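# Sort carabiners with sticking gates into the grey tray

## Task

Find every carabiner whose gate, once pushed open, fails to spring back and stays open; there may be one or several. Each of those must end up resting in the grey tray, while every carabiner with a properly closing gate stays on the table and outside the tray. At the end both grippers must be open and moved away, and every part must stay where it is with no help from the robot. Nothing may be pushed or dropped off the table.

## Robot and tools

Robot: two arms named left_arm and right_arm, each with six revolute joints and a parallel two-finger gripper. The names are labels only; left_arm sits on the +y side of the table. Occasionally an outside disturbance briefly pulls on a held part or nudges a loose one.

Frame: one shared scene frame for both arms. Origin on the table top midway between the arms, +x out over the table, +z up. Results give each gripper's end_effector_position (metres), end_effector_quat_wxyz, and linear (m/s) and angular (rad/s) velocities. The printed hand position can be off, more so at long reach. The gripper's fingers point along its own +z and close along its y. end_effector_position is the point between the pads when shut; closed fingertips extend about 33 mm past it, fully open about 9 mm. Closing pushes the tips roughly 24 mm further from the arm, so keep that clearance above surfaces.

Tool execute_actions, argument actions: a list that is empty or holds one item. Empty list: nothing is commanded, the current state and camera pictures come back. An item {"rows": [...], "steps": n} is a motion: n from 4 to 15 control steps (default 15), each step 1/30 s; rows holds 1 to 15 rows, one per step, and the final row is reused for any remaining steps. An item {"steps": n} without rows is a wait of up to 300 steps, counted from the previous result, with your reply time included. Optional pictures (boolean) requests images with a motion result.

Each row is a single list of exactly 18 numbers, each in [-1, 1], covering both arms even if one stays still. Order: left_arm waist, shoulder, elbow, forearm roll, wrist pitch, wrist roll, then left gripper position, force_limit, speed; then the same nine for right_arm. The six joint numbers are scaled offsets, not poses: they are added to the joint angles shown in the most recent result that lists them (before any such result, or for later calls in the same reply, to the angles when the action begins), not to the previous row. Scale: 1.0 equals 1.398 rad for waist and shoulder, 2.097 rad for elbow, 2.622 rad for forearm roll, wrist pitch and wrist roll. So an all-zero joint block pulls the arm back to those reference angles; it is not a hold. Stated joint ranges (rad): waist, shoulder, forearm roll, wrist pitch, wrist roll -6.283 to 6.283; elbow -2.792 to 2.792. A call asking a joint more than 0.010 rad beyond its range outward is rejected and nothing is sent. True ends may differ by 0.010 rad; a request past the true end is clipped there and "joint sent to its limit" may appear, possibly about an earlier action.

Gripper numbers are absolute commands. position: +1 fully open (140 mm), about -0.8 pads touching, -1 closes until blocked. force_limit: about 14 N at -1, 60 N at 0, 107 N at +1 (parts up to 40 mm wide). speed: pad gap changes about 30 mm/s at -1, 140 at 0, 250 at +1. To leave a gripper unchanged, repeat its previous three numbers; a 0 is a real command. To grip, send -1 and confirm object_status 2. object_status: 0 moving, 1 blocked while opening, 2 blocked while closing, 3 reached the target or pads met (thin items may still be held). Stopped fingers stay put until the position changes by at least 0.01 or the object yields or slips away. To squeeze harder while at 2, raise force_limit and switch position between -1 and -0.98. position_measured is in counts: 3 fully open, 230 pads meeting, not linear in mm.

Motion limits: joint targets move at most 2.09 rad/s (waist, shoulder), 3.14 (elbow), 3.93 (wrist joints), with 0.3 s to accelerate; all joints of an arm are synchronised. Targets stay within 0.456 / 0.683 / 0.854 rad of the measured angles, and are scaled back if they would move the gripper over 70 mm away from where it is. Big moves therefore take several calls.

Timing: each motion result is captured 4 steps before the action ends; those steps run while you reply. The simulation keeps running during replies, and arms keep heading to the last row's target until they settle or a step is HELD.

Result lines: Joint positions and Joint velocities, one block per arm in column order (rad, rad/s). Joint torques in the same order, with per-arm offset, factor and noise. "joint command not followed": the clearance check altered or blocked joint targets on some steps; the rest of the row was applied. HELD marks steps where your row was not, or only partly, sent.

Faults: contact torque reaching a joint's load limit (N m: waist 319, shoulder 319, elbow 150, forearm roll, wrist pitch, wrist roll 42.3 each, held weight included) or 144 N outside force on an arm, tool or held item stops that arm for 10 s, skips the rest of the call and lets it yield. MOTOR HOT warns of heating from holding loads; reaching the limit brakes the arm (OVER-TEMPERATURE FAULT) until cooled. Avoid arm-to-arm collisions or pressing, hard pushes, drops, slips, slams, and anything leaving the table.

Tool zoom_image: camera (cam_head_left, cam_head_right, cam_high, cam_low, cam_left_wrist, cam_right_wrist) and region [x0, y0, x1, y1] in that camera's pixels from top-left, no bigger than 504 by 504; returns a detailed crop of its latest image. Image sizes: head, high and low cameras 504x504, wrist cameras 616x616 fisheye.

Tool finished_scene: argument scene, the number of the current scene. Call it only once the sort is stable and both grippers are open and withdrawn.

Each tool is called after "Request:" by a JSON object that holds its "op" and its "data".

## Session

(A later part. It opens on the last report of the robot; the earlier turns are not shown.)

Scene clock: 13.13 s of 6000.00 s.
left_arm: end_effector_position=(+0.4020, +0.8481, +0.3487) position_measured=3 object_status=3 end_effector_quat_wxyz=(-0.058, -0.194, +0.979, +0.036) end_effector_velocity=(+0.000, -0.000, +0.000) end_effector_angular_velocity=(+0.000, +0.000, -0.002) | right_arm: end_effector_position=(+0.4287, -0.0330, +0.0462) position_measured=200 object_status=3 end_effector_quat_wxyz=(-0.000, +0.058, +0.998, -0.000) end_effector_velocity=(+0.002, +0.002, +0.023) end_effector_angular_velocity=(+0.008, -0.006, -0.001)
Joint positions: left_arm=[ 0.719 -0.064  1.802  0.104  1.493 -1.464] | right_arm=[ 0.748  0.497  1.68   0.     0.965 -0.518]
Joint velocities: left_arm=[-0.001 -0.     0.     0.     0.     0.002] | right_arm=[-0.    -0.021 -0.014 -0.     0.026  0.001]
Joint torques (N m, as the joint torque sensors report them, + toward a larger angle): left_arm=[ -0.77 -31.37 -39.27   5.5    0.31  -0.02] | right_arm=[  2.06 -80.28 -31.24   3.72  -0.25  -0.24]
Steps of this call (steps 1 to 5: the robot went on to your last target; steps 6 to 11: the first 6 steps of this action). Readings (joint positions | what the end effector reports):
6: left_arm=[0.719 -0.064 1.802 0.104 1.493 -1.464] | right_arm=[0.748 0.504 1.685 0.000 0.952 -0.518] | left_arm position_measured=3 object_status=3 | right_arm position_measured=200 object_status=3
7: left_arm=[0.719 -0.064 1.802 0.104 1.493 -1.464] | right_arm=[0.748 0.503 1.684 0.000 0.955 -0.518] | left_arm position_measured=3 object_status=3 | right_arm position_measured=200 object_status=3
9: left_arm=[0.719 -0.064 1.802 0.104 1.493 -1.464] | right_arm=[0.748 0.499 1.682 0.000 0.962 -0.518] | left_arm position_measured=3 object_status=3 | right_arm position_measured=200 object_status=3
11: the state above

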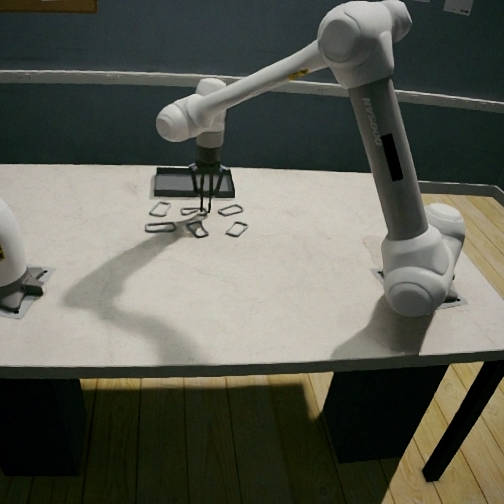

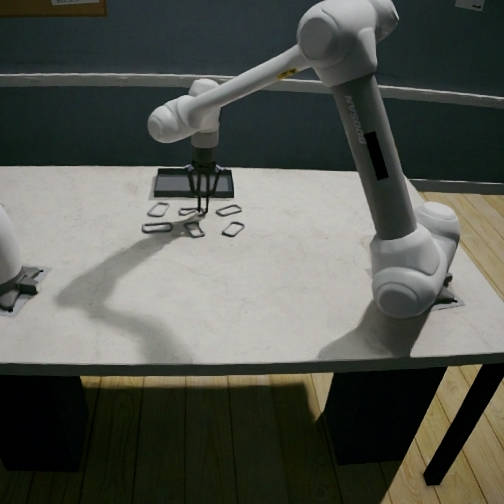

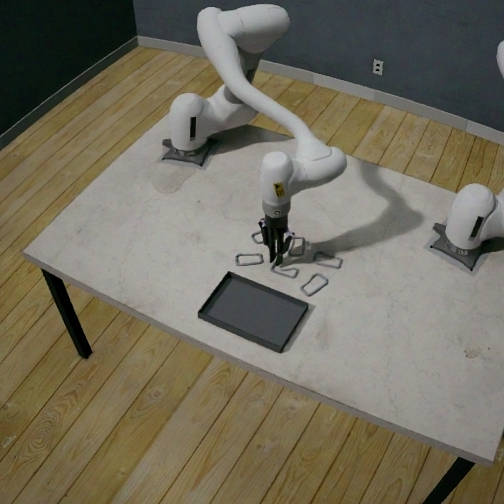

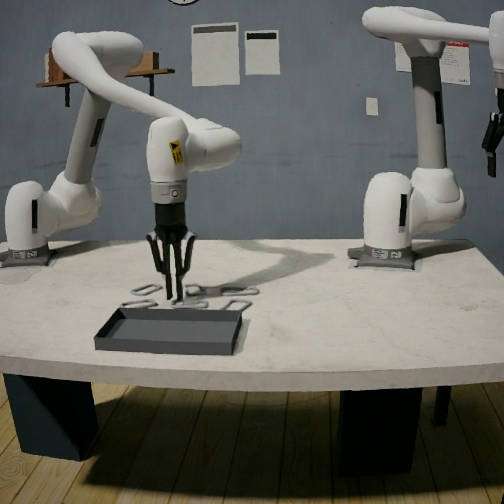

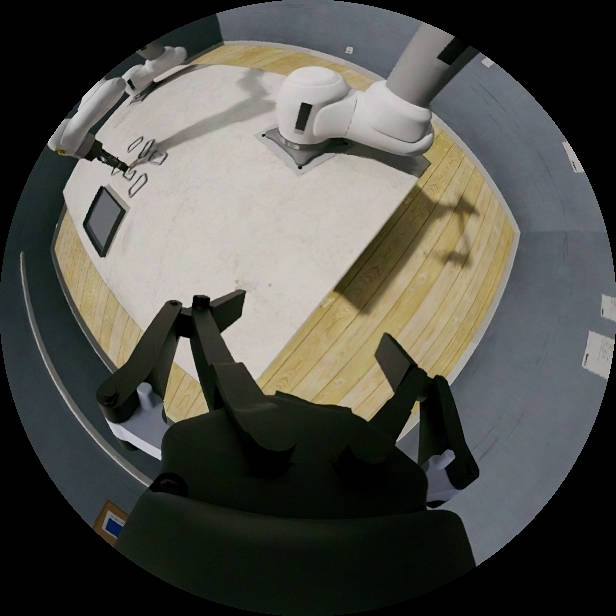

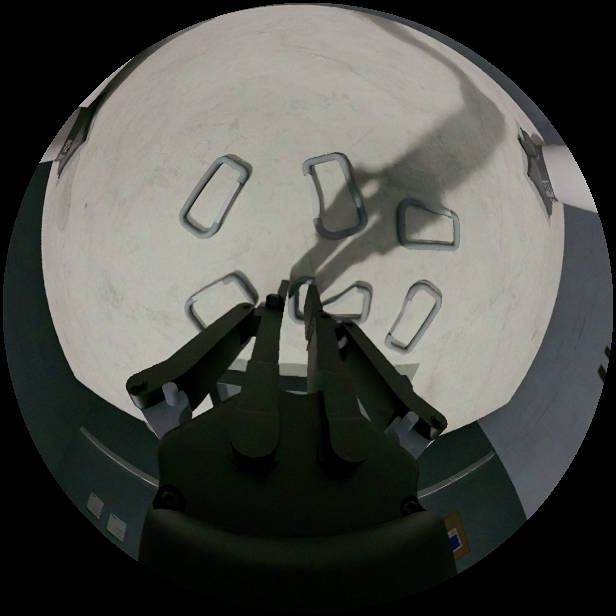

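Request:
{"op": "execute_actions", "data": {"actions": [{"rows":[[0,0,0,0,0,0,1,0,0,0,-0.006,-0.0027,0,0.0054,0,-0.56,-0.2,0.3],[0,0,0,0,0,0,1,0,0,0,-0.006,-0.0027,0,0.0054,0,-0.56,-0.2,0.3],[0,0,0,0,0,0,1,0,0,0,-0.006,-0.0027,0,0.0054,0,-0.56,-0.2,0.3],[0,0,0,0,0,0,1,0,0,0,-0.006,-0.0027,0,0.0054,0,-0.56,-0.2,0.3],[0,0,0,0,0,0,1,0,0,0,-0.006,-0.0027,0,0.0054,0,-0.56,-0.2,0.3],[0,0,0,0,0,0,1,0,0,-0.0081,-0.006,-0.0027,0,0.0054,-0.0043,-0.56,-0.2,0.3]],"steps":15}], "pictures": true}}

Request:
{"op": "zoom_image", "data": {"camera": "cam_right_wrist", "region": [200,200,400,362]}}

Scene clock: 14.03 s of 6000.00 s.
left_arm: end_effector_position=(+0.4020, +0.8481, +0.3487) position_measured=3 object_status=3 end_effector_quat_wxyz=(-0.058, -0.194, +0.979, +0.036) end_effector_velocity=(-0.000, -0.000, +0.001) end_effector_angular_velocity=(+0.001, -0.001, -0.000) | right_arm: end_effector_position=(+0.4349, -0.0373, +0.0551) position_measured=200 object_status=3 end_effector_quat_wxyz=(-0.000, +0.058, +0.998, -0.000) end_effector_velocity=(+0.011, -0.007, +0.002) end_effector_angular_velocity=(+0.001, +0.000, +0.002)
Joint positions: left_arm=[ 0.719 -0.064  1.802  0.104  1.493 -1.464] | right_arm=[ 0.738  0.489  1.675  0.     0.979 -0.528]
Joint velocities: left_arm=[-0.001 -0.001 -0.     0.     0.    -0.   ] | right_arm=[-0.017 -0.002 -0.001  0.     0.002 -0.019]
Joint torques (N m, as the joint torque sensors report them, + toward a larger angle): left_arm=[ -0.02 -31.96 -39.02   5.48   0.34   0.03] | right_arm=[  5.7  -84.04 -33.13   3.68  -0.26  -0.2 ]
Steps of this call (steps 1 to 4: the last 4 steps of your previous action; steps 5 to 15: the robot went on to your last target; step 16: nothing new was sent; steps 17 to 27: the first 11 steps of this action). Readings (joint positions | what the end effector reports):
17: left_arm=[0.719 -0.064 1.802 0.104 1.493 -1.464] | right_arm=[0.748 0.495 1.679 0.000 0.967 -0.518] | left_arm position_measured=3 object_status=3 | right_arm position_measured=200 object_status=3
18: left_arm=[0.719 -0.064 1.802 0.104 1.493 -1.464] | right_arm=[0.748 0.494 1.678 0.000 0.970 -0.518] | left_arm position_measured=3 object_status=3 | right_arm position_measured=200 object_status=3
20: left_arm=[0.719 -0.064 1.802 0.104 1.493 -1.464] | right_arm=[0.748 0.491 1.676 0.000 0.975 -0.518] | left_arm position_measured=3 object_status=3 | right_arm position_measured=200 object_status=3
24: left_arm=[0.719 -0.064 1.802 0.104 1.493 -1.464] | right_arm=[0.742 0.489 1.675 0.000 0.978 -0.524] | left_arm position_measured=3 object_status=3 | right_arm position_measured=200 object_status=3
27: the state above

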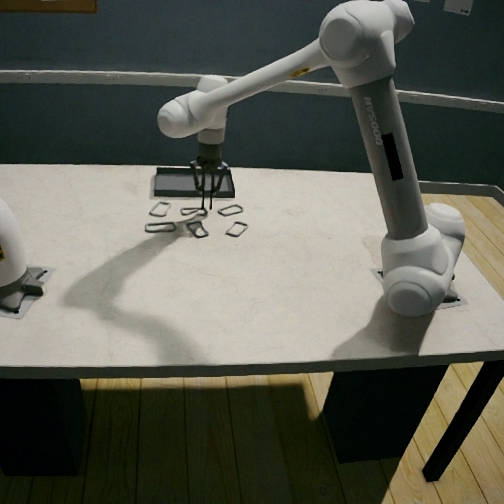

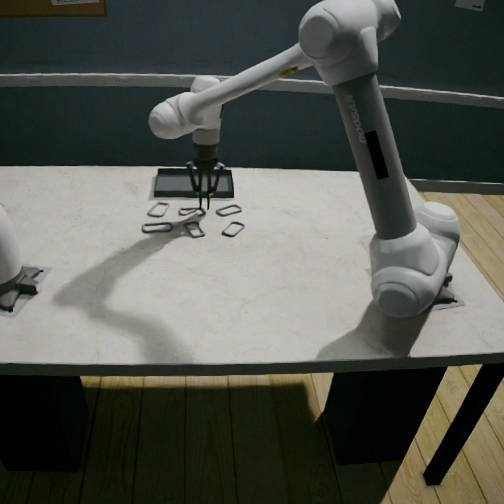

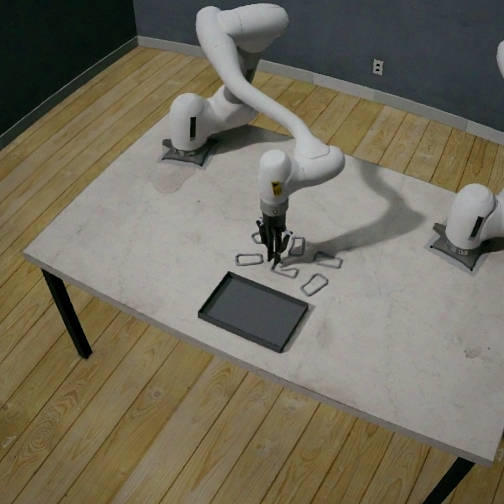

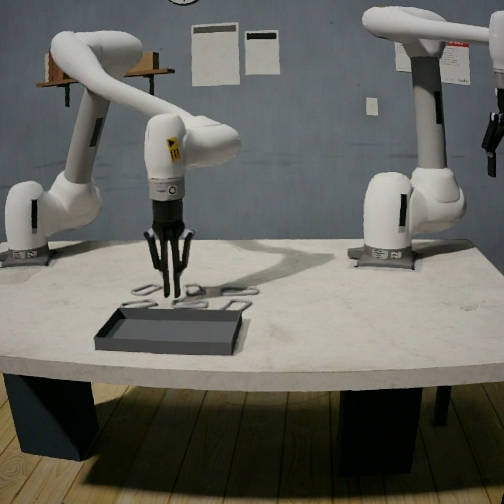

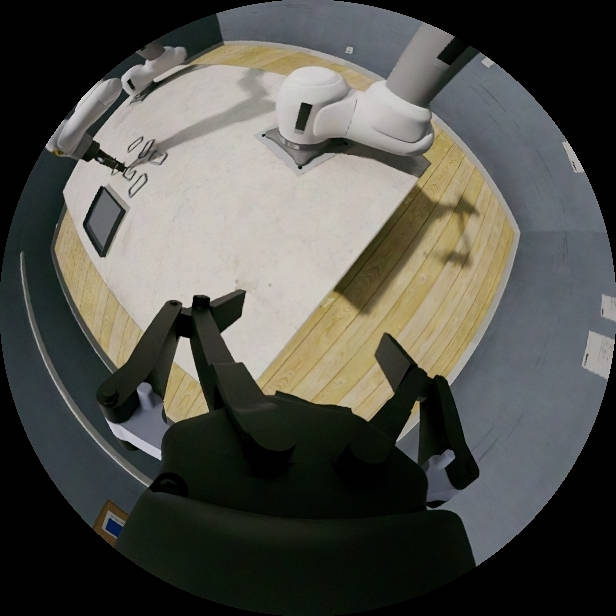

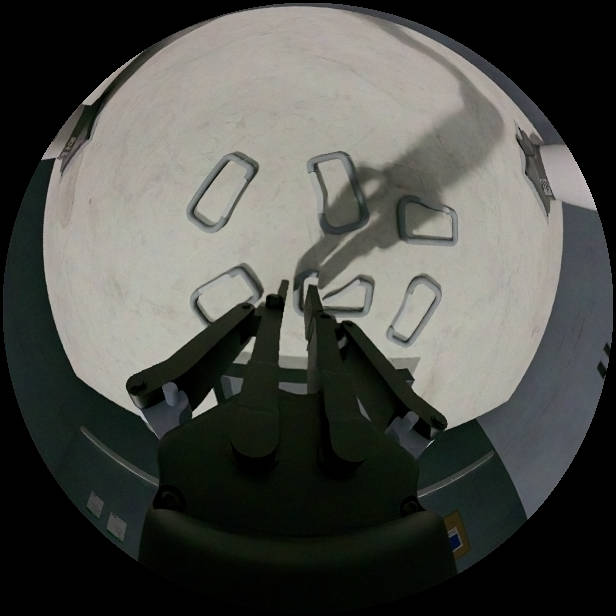

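Region (200, 200, 400, 362) of cam_right_wrist's 616x616 image, scaled by 2.520, with more detail than that image has; it fills the top 408 rows of this view, and the rest is white.

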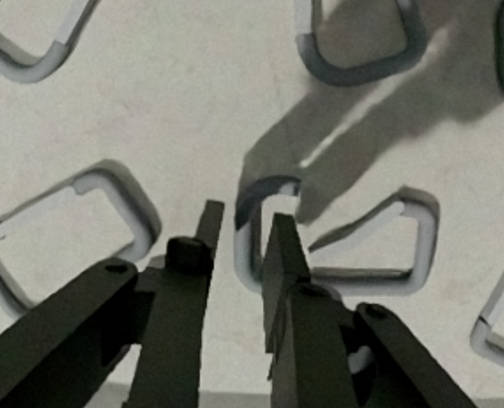

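Request:
{"op": "execute_actions", "data": {"actions": [{"rows":[[0,0,0,0,0,0,1,0,0,-0.001,0.0082,0.0036,0,-0.0073,-0.0004,-0.56,-0.2,0.3]],"steps":15}], "pictures": true}}

Request:
{"op": "zoom_image", "data": {"camera": "cam_right_wrist", "region": [200,200,400,362]}}

Scene clock: 14.63 s of 6000.00 s.
left_arm: end_effector_position=(+0.4020, +0.8481, +0.3487) position_measured=3 object_status=3 end_effector_quat_wxyz=(-0.058, -0.194, +0.979, +0.036) end_effector_velocity=(+0.000, +0.000, +0.000) end_effector_angular_velocity=(-0.000, -0.000, -0.002) | right_arm: end_effector_position=(+0.4359, -0.0377, +0.0432) position_measured=200 object_status=3 end_effector_quat_wxyz=(-0.000, +0.058, +0.998, -0.000) end_effector_velocity=(+0.000, +0.001, +0.000) end_effector_angular_velocity=(+0.003, -0.002, -0.000)
Joint positions: left_arm=[ 0.719 -0.064  1.802  0.104  1.493 -1.464] | right_arm=[ 0.736  0.5    1.682  0.     0.96  -0.53 ]
Joint velocities: left_arm=[ 0.    -0.    -0.     0.    -0.     0.002] | right_arm=[-0.    -0.001  0.001  0.001 -0.004 -0.   ]
Joint torques (N m, as the joint torque sensors report them, + toward a larger angle): left_arm=[ -0.17 -32.37 -39.21   5.43   0.35  -0.03] | right_arm=[  2.01 -85.31 -33.27   3.61  -0.31  -0.15]
Steps of this call (steps 1 to 4: the last 4 steps of your previous action; steps 5 to 7: the robot went on to your last target; steps 8 to 18: the first 11 steps of this action). Readings (joint positions | what the end effector reports):
8: left_arm=[0.719 -0.064 1.802 0.104 1.493 -1.464] | right_arm=[0.737 0.489 1.675 0.000 0.979 -0.530] | left_arm position_measured=3 object_status=3 | right_arm position_measured=200 object_status=3
9: left_arm=[0.719 -0.064 1.802 0.104 1.493 -1.464] | right_arm=[0.737 0.490 1.676 0.000 0.975 -0.530] | left_arm position_measured=3 object_status=3 | right_arm position_measured=200 object_status=3
11: left_arm=[0.719 -0.064 1.802 0.104 1.493 -1.464] | right_arm=[0.736 0.496 1.680 0.000 0.966 -0.530] | left_arm position_measured=3 object_status=3 | right_arm position_measured=200 object_status=3
15: left_arm=[0.719 -0.064 1.802 0.104 1.493 -1.464] | right_arm=[0.736 0.500 1.682 0.000 0.960 -0.530] | left_arm position_measured=3 object_status=3 | right_arm position_measured=200 object_status=3
18: the state above

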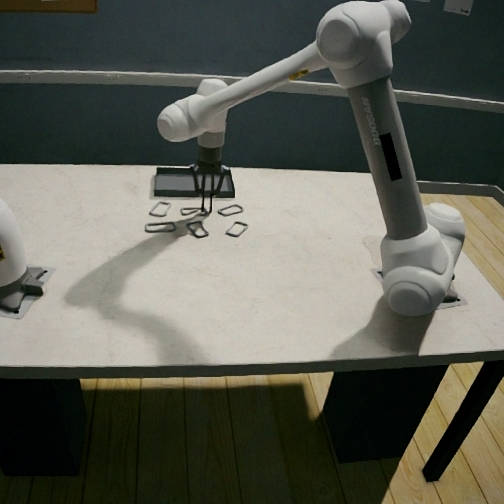

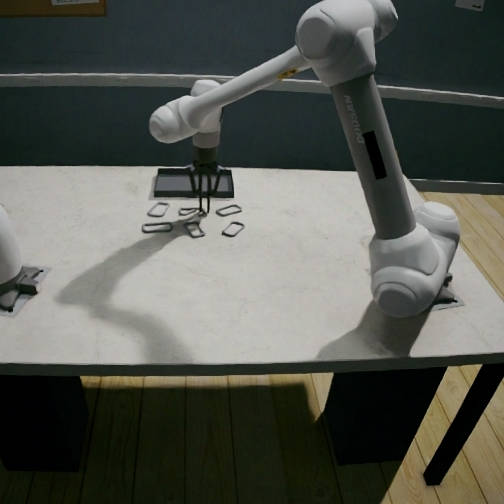

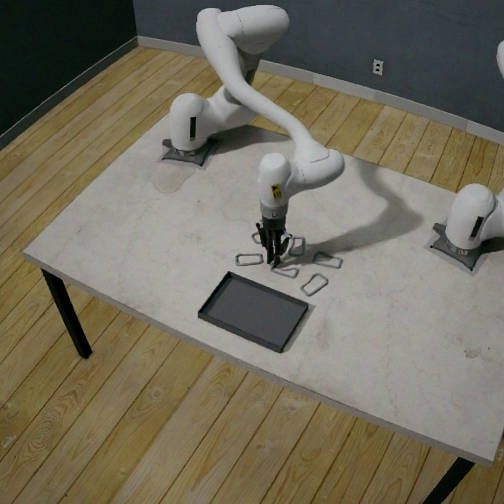

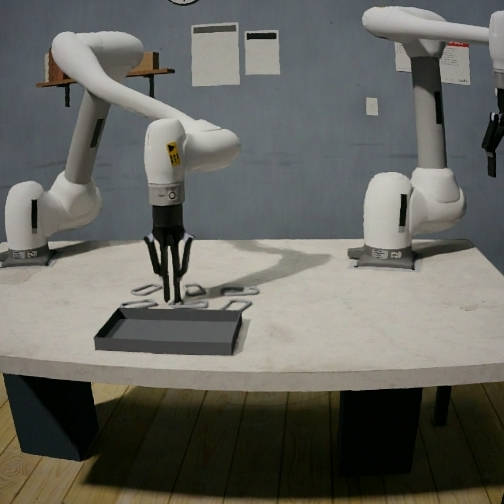

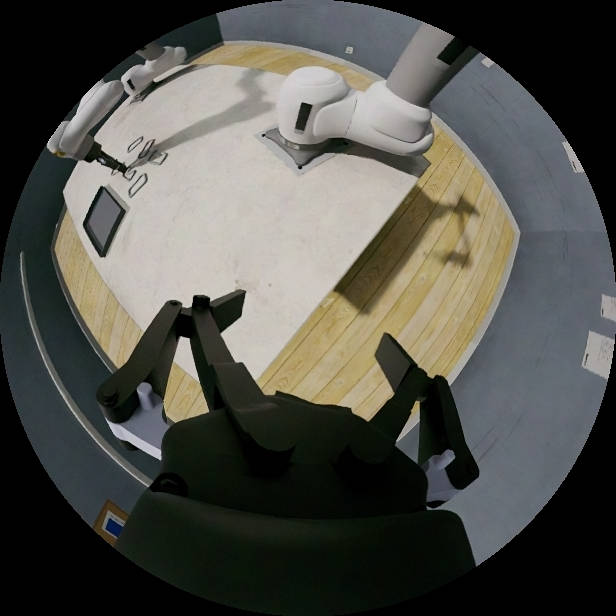

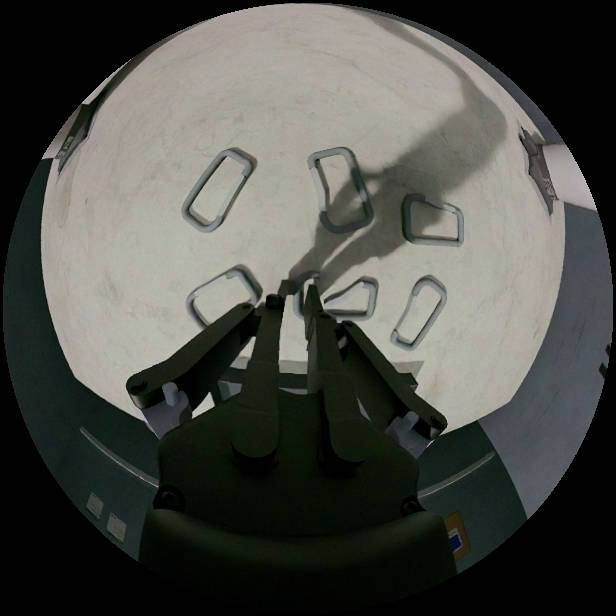

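Region (200, 200, 400, 362) of cam_right_wrist's 616x616 image, scaled by 2.520, with more detail than that image has; it fills the top 408 rows of this view, and the rest is white.

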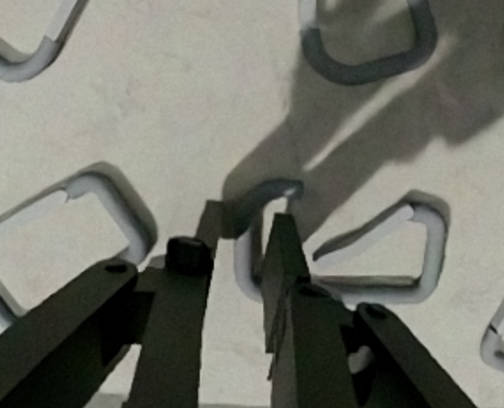

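No contact at .043, free. Lower 1.5 mm more and close.

Request:
{"op": "execute_actions", "data": {"actions": [{"rows":[[0,0,0,0,0,0,1,0,0,0,0.0011,0.0005,0,-0.001,0,-0.56,-0.2,0.3],[0,0,0,0,0,0,1,0,0,0,0.0011,0.0005,0,-0.001,0,-0.56,-0.2,0.3],[0,0,0,0,0,0,1,0,0,0,0.0011,0.0005,0,-0.001,0,-0.56,-0.2,0.3],[0,0,0,0,0,0,1,0,0,0,0.0011,0.0005,0,-0.001,0,-1,-0.2,-0.3]],"steps":15}]}}

Request:
{"op": "execute_actions", "data": {"actions": [{"steps":10}]}}

Scene clock: 15.20 s of 6000.00 s.
left_arm: end_effector_position=(+0.4020, +0.8481, +0.3487) position_measured=3 object_status=3 end_effector_quat_wxyz=(-0.058, -0.194, +0.979, +0.036) end_effector_velocity=(+0.000, -0.000, -0.000) end_effector_angular_velocity=(-0.000, +0.001, -0.002) | right_arm: end_effector_position=(+0.4360, -0.0377, +0.0416) position_measured=232 object_status=0 end_effector_quat_wxyz=(-0.000, +0.058, +0.998, -0.000) end_effector_velocity=(+0.000, +0.000, +0.000) end_effector_angular_velocity=(+0.001, -0.000, +0.000)
Joint positions: left_arm=[ 0.719 -0.064  1.802  0.104  1.493 -1.464] | right_arm=[ 0.736  0.502  1.683  0.     0.957 -0.529]
Joint velocities: left_arm=[-0.001  0.001  0.     0.     0.     0.001] | right_arm=[-0. -0. -0.  0. -0. -0.]
Joint torques (N m, as the joint torque sensors report them, + toward a larger angle): left_arm=[ -0.07 -32.59 -39.66   5.43   0.43  -0.06] | right_arm=[  3.01 -74.75 -26.98   3.87  -0.75  -0.17]
Steps of this call (steps 1 to 4: the last 4 steps of your previous action; steps 5 to 6: the robot went on to your last target; steps 7 to 17: the first 11 steps of this action). Readings (joint positions | what the end effector reports):
7: left_arm=[0.719 -0.064 1.802 0.104 1.493 -1.464] | right_arm=[0.736 0.500 1.682 0.000 0.960 -0.529] | left_arm position_measured=3 object_status=3 | right_arm position_measured=200 object_status=3
8: left_arm=[0.719 -0.064 1.802 0.104 1.493 -1.464] | right_arm=[0.736 0.501 1.682 0.000 0.959 -0.529] | left_arm position_measured=3 object_status=3 | right_arm position_measured=200 object_status=3
10: left_arm=[0.719 -0.064 1.802 0.104 1.493 -1.464] | right_arm=[0.736 0.501 1.683 0.000 0.958 -0.529] | left_arm position_measured=3 object_status=3 | right_arm position_measured=200 object_status=0
14: left_arm=[0.719 -0.064 1.802 0.104 1.493 -1.464] | right_arm=[0.736 0.502 1.683 0.000 0.957 -0.529] | left_arm position_measured=3 object_status=3 | right_arm position_measured=219 object_status=0
17: the state above

Scene clock: 15.53 s of 6000.00 s.
left_arm: end_effector_position=(+0.4020, +0.8481, +0.3487) position_measured=3 object_status=3 end_effector_quat_wxyz=(-0.058, -0.194, +0.979, +0.036) end_effector_velocity=(+0.000, -0.000, +0.001) end_effector_angular_velocity=(+0.000, -0.002, -0.000) | right_arm: end_effector_position=(+0.4360, -0.0377, +0.0416) position_measured=232 object_status=3 end_effector_quat_wxyz=(-0.000, +0.058, +0.998, -0.000) end_effector_velocity=(+0.000, -0.000, -0.001) end_effector_angular_velocity=(-0.001, +0.001, +0.002)
Joint positions: left_arm=[ 0.719 -0.064  1.802  0.104  1.493 -1.464] | right_arm=[ 0.736  0.502  1.683  0.     0.957 -0.529]
Joint velocities: left_arm=[-0.001 -0.001 -0.    -0.    -0.    -0.001] | right_arm=[-0.     0.002 -0.    -0.     0.    -0.002]
Joint torques (N m, as the joint torque sensors report them, + toward a larger angle): left_arm=[ -0.35 -31.73 -39.18   5.47   0.31   0.06] | right_arm=[  3.44 -72.96 -26.69   4.    -0.92  -0.44]
Kept back: nothing.
Steps of this call (steps 1 to 4: the last 4 steps of your previous action; steps 5 to 10: the robot went on to your last target). Readings (joint positions | what the end effector reports):
1: left_arm=[0.719 -0.064 1.802 0.104 1.493 -1.464] | right_arm=[0.736 0.502 1.683 0.000 0.957 -0.529] | left_arm position_measured=3 object_status=3 | right_arm position_measured=232 object_status=0
2: left_arm=[0.719 -0.064 1.802 0.104 1.493 -1.464] | right_arm=[0.736 0.502 1.683 0.000 0.957 -0.529] | left_arm position_measured=3 object_status=3 | right_arm position_measured=232 object_status=0
4: left_arm=[0.719 -0.064 1.802 0.104 1.493 -1.464] | right_arm=[0.736 0.502 1.683 0.000 0.957 -0.529] | left_arm position_measured=3 object_status=3 | right_arm position_measured=232 object_status=0
8: left_arm=[0.719 -0.064 1.802 0.104 1.493 -1.464] | right_arm=[0.736 0.502 1.683 0.000 0.957 -0.529] | left_arm position_measured=3 object_status=3 | right_arm position_measured=232 object_status=3
10: the state above

Request:
{"op": "execute_actions", "data": {"actions": [{"rows":[[0,0,0,0,0,0,1,0,0,0,-0.0015,-0.0007,0,0.0013,0,-0.56,-0.2,0.3],[0,0,0,0,0,0,1,0,0,0,-0.0015,-0.0007,0,0.0013,0,-0.56,-0.2,0.3],[0,0,0,0,0,0,1,0,0,0,-0.0015,-0.0007,0,0.0013,0,-0.56,-0.2,0.3],[0,0,0,0,0,0,1,0,0,0,-0.0015,-0.0007,0,0.0013,0,-0.56,-0.2,0.3],[0,0,0,0,0,0,1,0,0,0,-0.0015,-0.0007,0,0.0013,0,-0.56,-0.2,0.3],[0,0,0,0,0,0,1,0,0,0,-0.0015,-0.0007,0,0.0013,0,-0.56,-0.2,0.3],[0,0,0,0,0,0,1,0,0,0,-0.0015,-0.0007,0,0.0013,0,-0.56,-0.2,0.3],[0,0,0,0,0,0,1,0,0,0,-0.0015,-0.0007,0,0.0013,0,-0.56,-0.2,0.3],[0,0,0,0,0,0,1,0,0,0,-0.0015,-0.0007,0,0.0013,0,-0.56,-0.2,0.3],[0,0,0,0,0,0,1,0,0,0,0.0018,0.0008,0,-0.0016,0,-0.56,-0.2,0.3]],"steps":15}]}}

Request:
{"op": "execute_actions", "data": {"actions": [{"steps":10}], "pictures": true}}

Request:
{"op": "zoom_image", "data": {"camera": "cam_right_wrist", "region": [200,200,400,362]}}

Scene clock: 16.17 s of 6000.00 s.
left_arm: end_effector_position=(+0.4020, +0.8481, +0.3487) position_measured=3 object_status=3 end_effector_quat_wxyz=(-0.058, -0.194, +0.979, +0.036) end_effector_velocity=(+0.000, +0.000, -0.001) end_effector_angular_velocity=(+0.000, +0.001, +0.000) | right_arm: end_effector_position=(+0.4361, -0.0375, +0.0431) position_measured=200 object_status=0 end_effector_quat_wxyz=(-0.000, +0.058, +0.998, +0.000) end_effector_velocity=(+0.004, +0.007, -0.031) end_effector_angular_velocity=(+0.020, -0.014, +0.000)
Joint positions: left_arm=[ 0.719 -0.064  1.802  0.104  1.493 -1.464] | right_arm=[ 0.736  0.5    1.682  0.     0.959 -0.53 ]
Joint velocities: left_arm=[ 0.     0.001  0.     0.001 -0.    -0.   ] | right_arm=[ 0.001  0.029  0.019  0.001 -0.073  0.   ]
Joint torques (N m, as the joint torque sensors report them, + toward a larger angle): left_arm=[ -0.25 -31.68 -39.11   5.35   0.33   0.05] | right_arm=[  2.64 -75.33 -29.99   3.37  -0.01  -0.01]
Steps of this call (steps 1 to 8: the robot went on to your last target; steps 9 to 19: the first 11 steps of this action). Readings (joint positions | what the end effector reports):
9: left_arm=[0.719 -0.064 1.802 0.104 1.493 -1.464] | right_arm=[0.736 0.502 1.683 0.000 0.957 -0.530] | left_arm position_measured=3 object_status=3 | right_arm position_measured=232 object_status=0
10: left_arm=[0.719 -0.064 1.802 0.104 1.493 -1.464] | right_arm=[0.736 0.501 1.683 0.000 0.957 -0.530] | left_arm position_measured=3 object_status=3 | right_arm position_measured=232 object_status=0
12: left_arm=[0.719 -0.064 1.802 0.104 1.493 -1.464] | right_arm=[0.736 0.501 1.683 0.000 0.959 -0.530] | left_arm position_measured=3 object_status=3 | right_arm position_measured=210 object_status=0
16: left_arm=[0.719 -0.064 1.802 0.104 1.493 -1.464] | right_arm=[0.736 0.500 1.682 0.000 0.960 -0.530] | left_arm position_measured=3 object_status=3 | right_arm position_measured=200 object_status=0
19: the state above

Scene clock: 16.50 s of 6000.00 s.
left_arm: end_effector_position=(+0.4020, +0.8481, +0.3487) position_measured=3 object_status=3 end_effector_quat_wxyz=(-0.058, -0.194, +0.979, +0.036) end_effector_velocity=(-0.001, +0.000, +0.001) end_effector_angular_velocity=(+0.001, -0.001, +0.002) | right_arm: end_effector_position=(+0.4361, -0.0375, +0.0394) position_measured=200 object_status=3 end_effector_quat_wxyz=(+0.000, +0.058, +0.998, +0.000) end_effector_velocity=(-0.000, -0.000, -0.001) end_effector_angular_velocity=(-0.001, +0.000, +0.000)
Joint positions: left_arm=[ 0.719 -0.064  1.802  0.104  1.493 -1.464] | right_arm=[ 0.736  0.504  1.685  0.     0.953 -0.53 ]
Joint velocities: left_arm=[ 0.001 -0.001 -0.    -0.     0.    -0.   ] | right_arm=[ 0.     0.001  0.001 -0.    -0.001  0.   ]
Joint torques (N m, as the joint torque sensors report them, + toward a larger angle): left_arm=[ -0.22 -31.97 -39.07   5.42   0.43  -0.02] | right_arm=[  2.78 -19.16   3.17   2.79  -1.67  -0.32]
Kept back: nothing.
Steps of this call (steps 1 to 4: the last 4 steps of your previous action; steps 5 to 10: the robot went on to your last target). Readings (joint positions | what the end effector reports):
1: left_arm=[0.719 -0.064 1.802 0.104 1.493 -1.464] | right_arm=[0.736 0.501 1.683 0.000 0.957 -0.530] | left_arm position_measured=3 object_status=3 | right_arm position_measured=200 object_status=0
2: left_arm=[0.719 -0.064 1.802 0.104 1.493 -1.464] | right_arm=[0.736 0.502 1.684 0.000 0.955 -0.530] | left_arm position_measured=3 object_status=3 | right_arm position_measured=200 object_status=0
4: left_arm=[0.719 -0.064 1.802 0.104 1.493 -1.464] | right_arm=[0.736 0.503 1.684 0.000 0.954 -0.530] | left_arm position_measured=3 object_status=3 | right_arm position_measured=200 object_status=3
8: left_arm=[0.719 -0.064 1.802 0.104 1.493 -1.464] | right_arm=[0.736 0.503 1.684 0.000 0.953 -0.530] | left_arm position_measured=3 object_status=3 | right_arm position_measured=200 object_status=3
10: the state above

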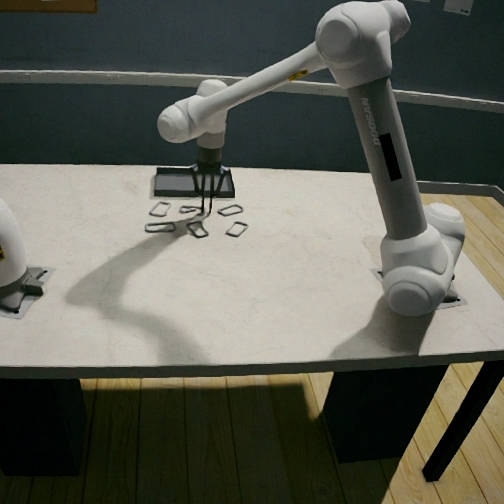

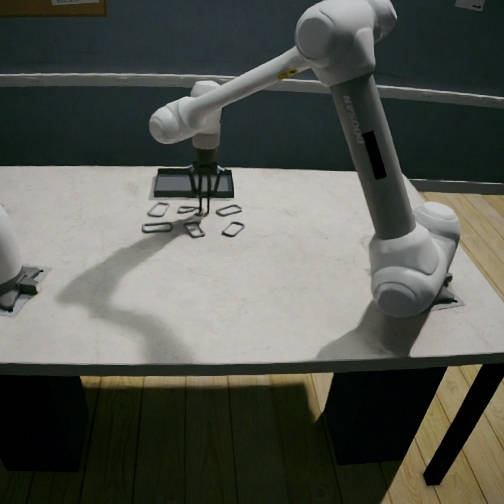

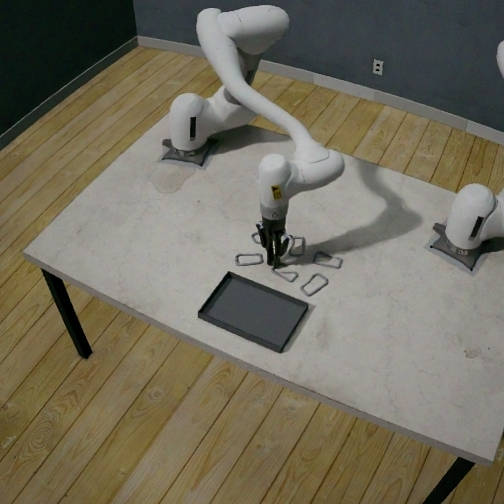

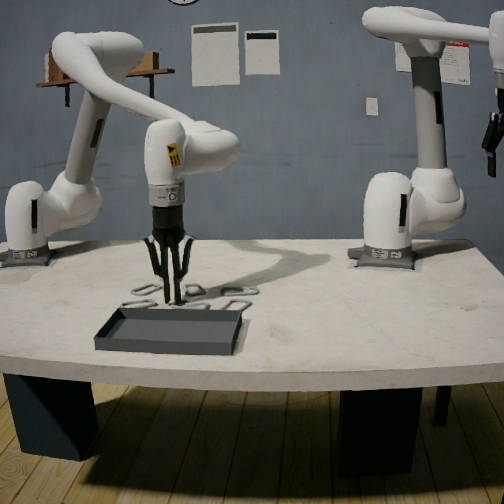

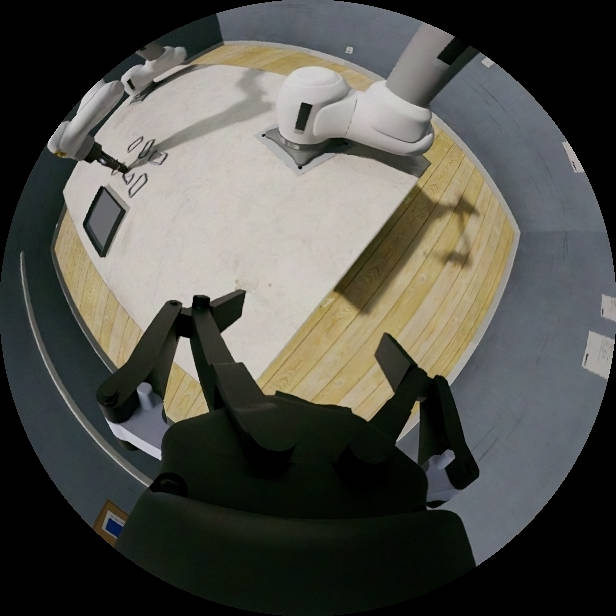

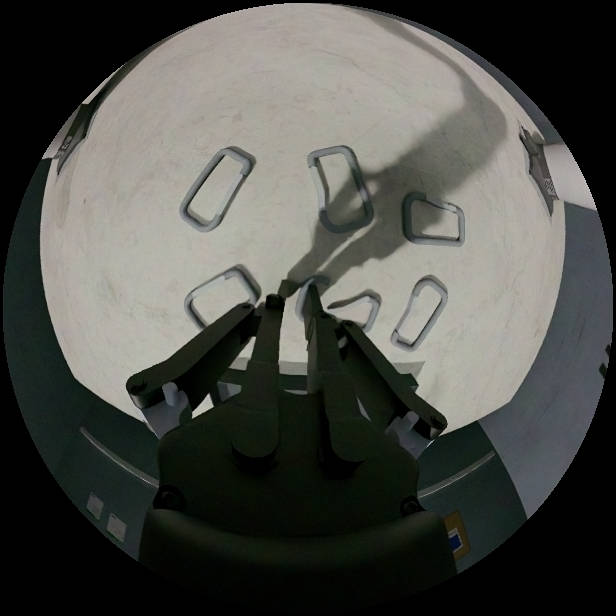

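Region (200, 200, 400, 362) of cam_right_wrist's 616x616 image, scaled by 2.520, with more detail than that image has; it fills the top 408 rows of this view, and the rest is white.

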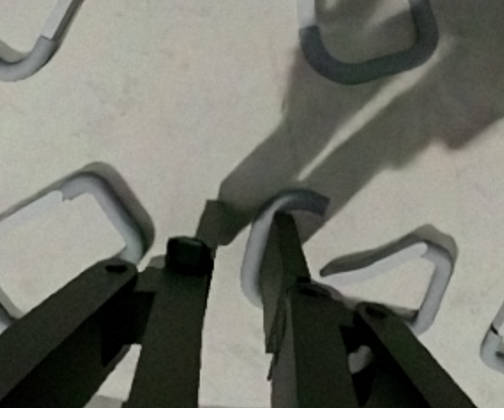

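Request:
{"op": "execute_actions", "data": {"actions": [{"rows":[[0,0,0,0,0,0,1,0,0,0,-0.012,-0.0054,0,0.0108,0,-0.56,-0.2,0.3]],"steps":15}], "pictures": true}}

Request:
{"op": "zoom_image", "data": {"camera": "cam_right_wrist", "region": [200,200,400,362]}}

Scene clock: 17.10 s of 6000.00 s.
left_arm: end_effector_position=(+0.4020, +0.8481, +0.3487) position_measured=3 object_status=3 end_effector_quat_wxyz=(-0.058, -0.194, +0.979, +0.036) end_effector_velocity=(-0.001, +0.001, +0.000) end_effector_angular_velocity=(-0.000, -0.001, +0.002) | right_arm: end_effector_position=(+0.4359, -0.0378, +0.0568) position_measured=200 object_status=3 end_effector_quat_wxyz=(-0.000, +0.058, +0.998, -0.000) end_effector_velocity=(+0.000, +0.000, +0.004) end_effector_angular_velocity=(+0.001, -0.001, -0.000)
Joint positions: left_arm=[ 0.719 -0.064  1.802  0.104  1.493 -1.464] | right_arm=[ 0.736  0.487  1.673  0.     0.981 -0.53 ]
Joint velocities: left_arm=[ 0.002 -0.001  0.    -0.001 -0.     0.   ] | right_arm=[ 0.    -0.004 -0.003 -0.     0.005  0.001]
Joint torques (N m, as the joint torque sensors report them, + toward a larger angle): left_arm=[ -0.16 -31.82 -39.12   5.55   0.29   0.07] | right_arm=[  3.66 -84.66 -32.69   3.65  -0.5   -0.25]
Steps of this call (steps 1 to 7: the robot went on to your last target; steps 8 to 18: the first 11 steps of this action). Readings (joint positions | what the end effector reports):
8: left_arm=[0.719 -0.064 1.802 0.104 1.493 -1.464] | right_arm=[0.736 0.504 1.685 0.000 0.953 -0.530] | left_arm position_measured=3 object_status=3 | right_arm position_measured=200 object_status=3
9: left_arm=[0.719 -0.064 1.802 0.104 1.493 -1.464] | right_arm=[0.736 0.502 1.684 0.000 0.957 -0.530] | left_arm position_measured=3 object_status=3 | right_arm position_measured=200 object_status=3
11: left_arm=[0.719 -0.064 1.802 0.104 1.493 -1.464] | right_arm=[0.736 0.494 1.678 0.000 0.972 -0.530] | left_arm position_measured=3 object_status=3 | right_arm position_measured=200 object_status=3
15: left_arm=[0.719 -0.064 1.802 0.104 1.493 -1.464] | right_arm=[0.736 0.488 1.674 0.000 0.980 -0.530] | left_arm position_measured=3 object_status=3 | right_arm position_measured=200 object_status=3
18: the state above

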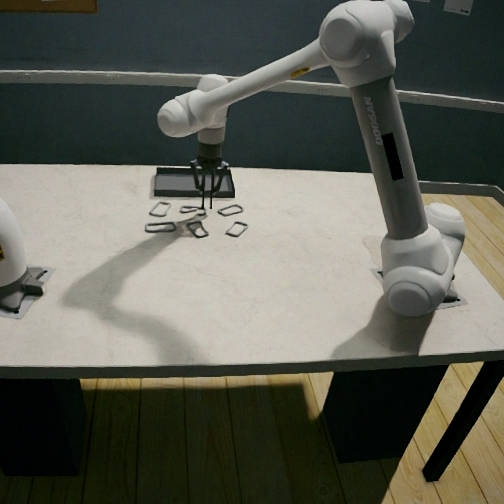

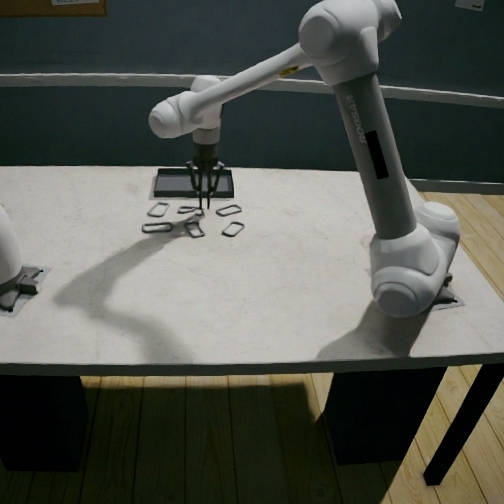

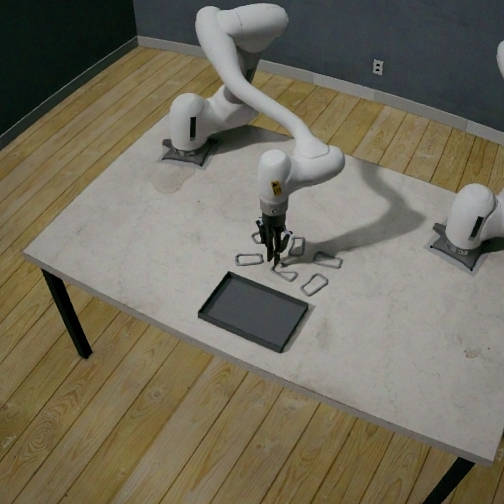

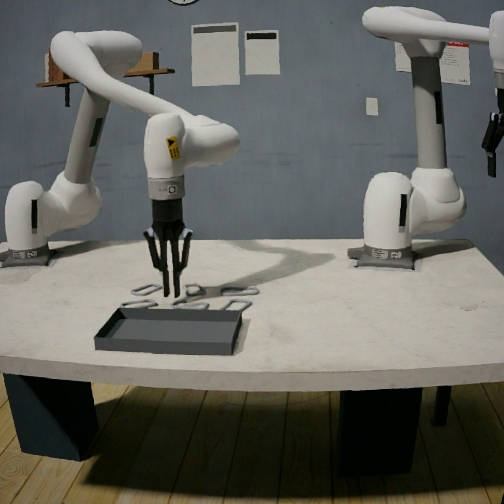

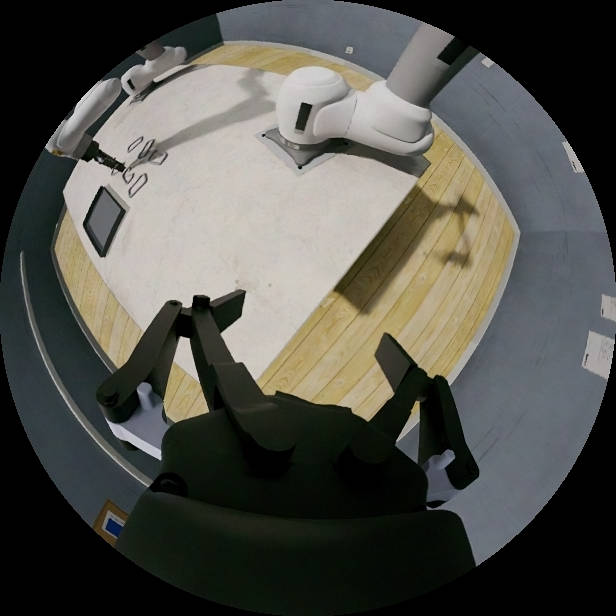

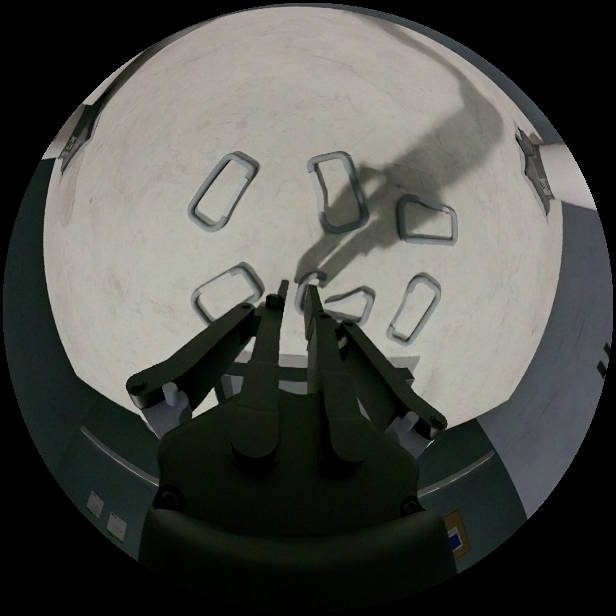

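Region (200, 200, 400, 362) of cam_right_wrist's 616x616 image, scaled by 2.520, with more detail than that image has; it fills the top 408 rows of this view, and the rest is white.

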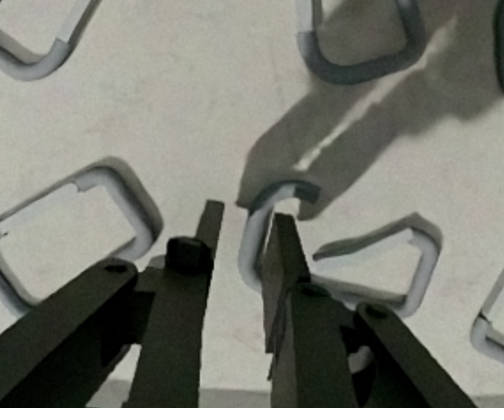

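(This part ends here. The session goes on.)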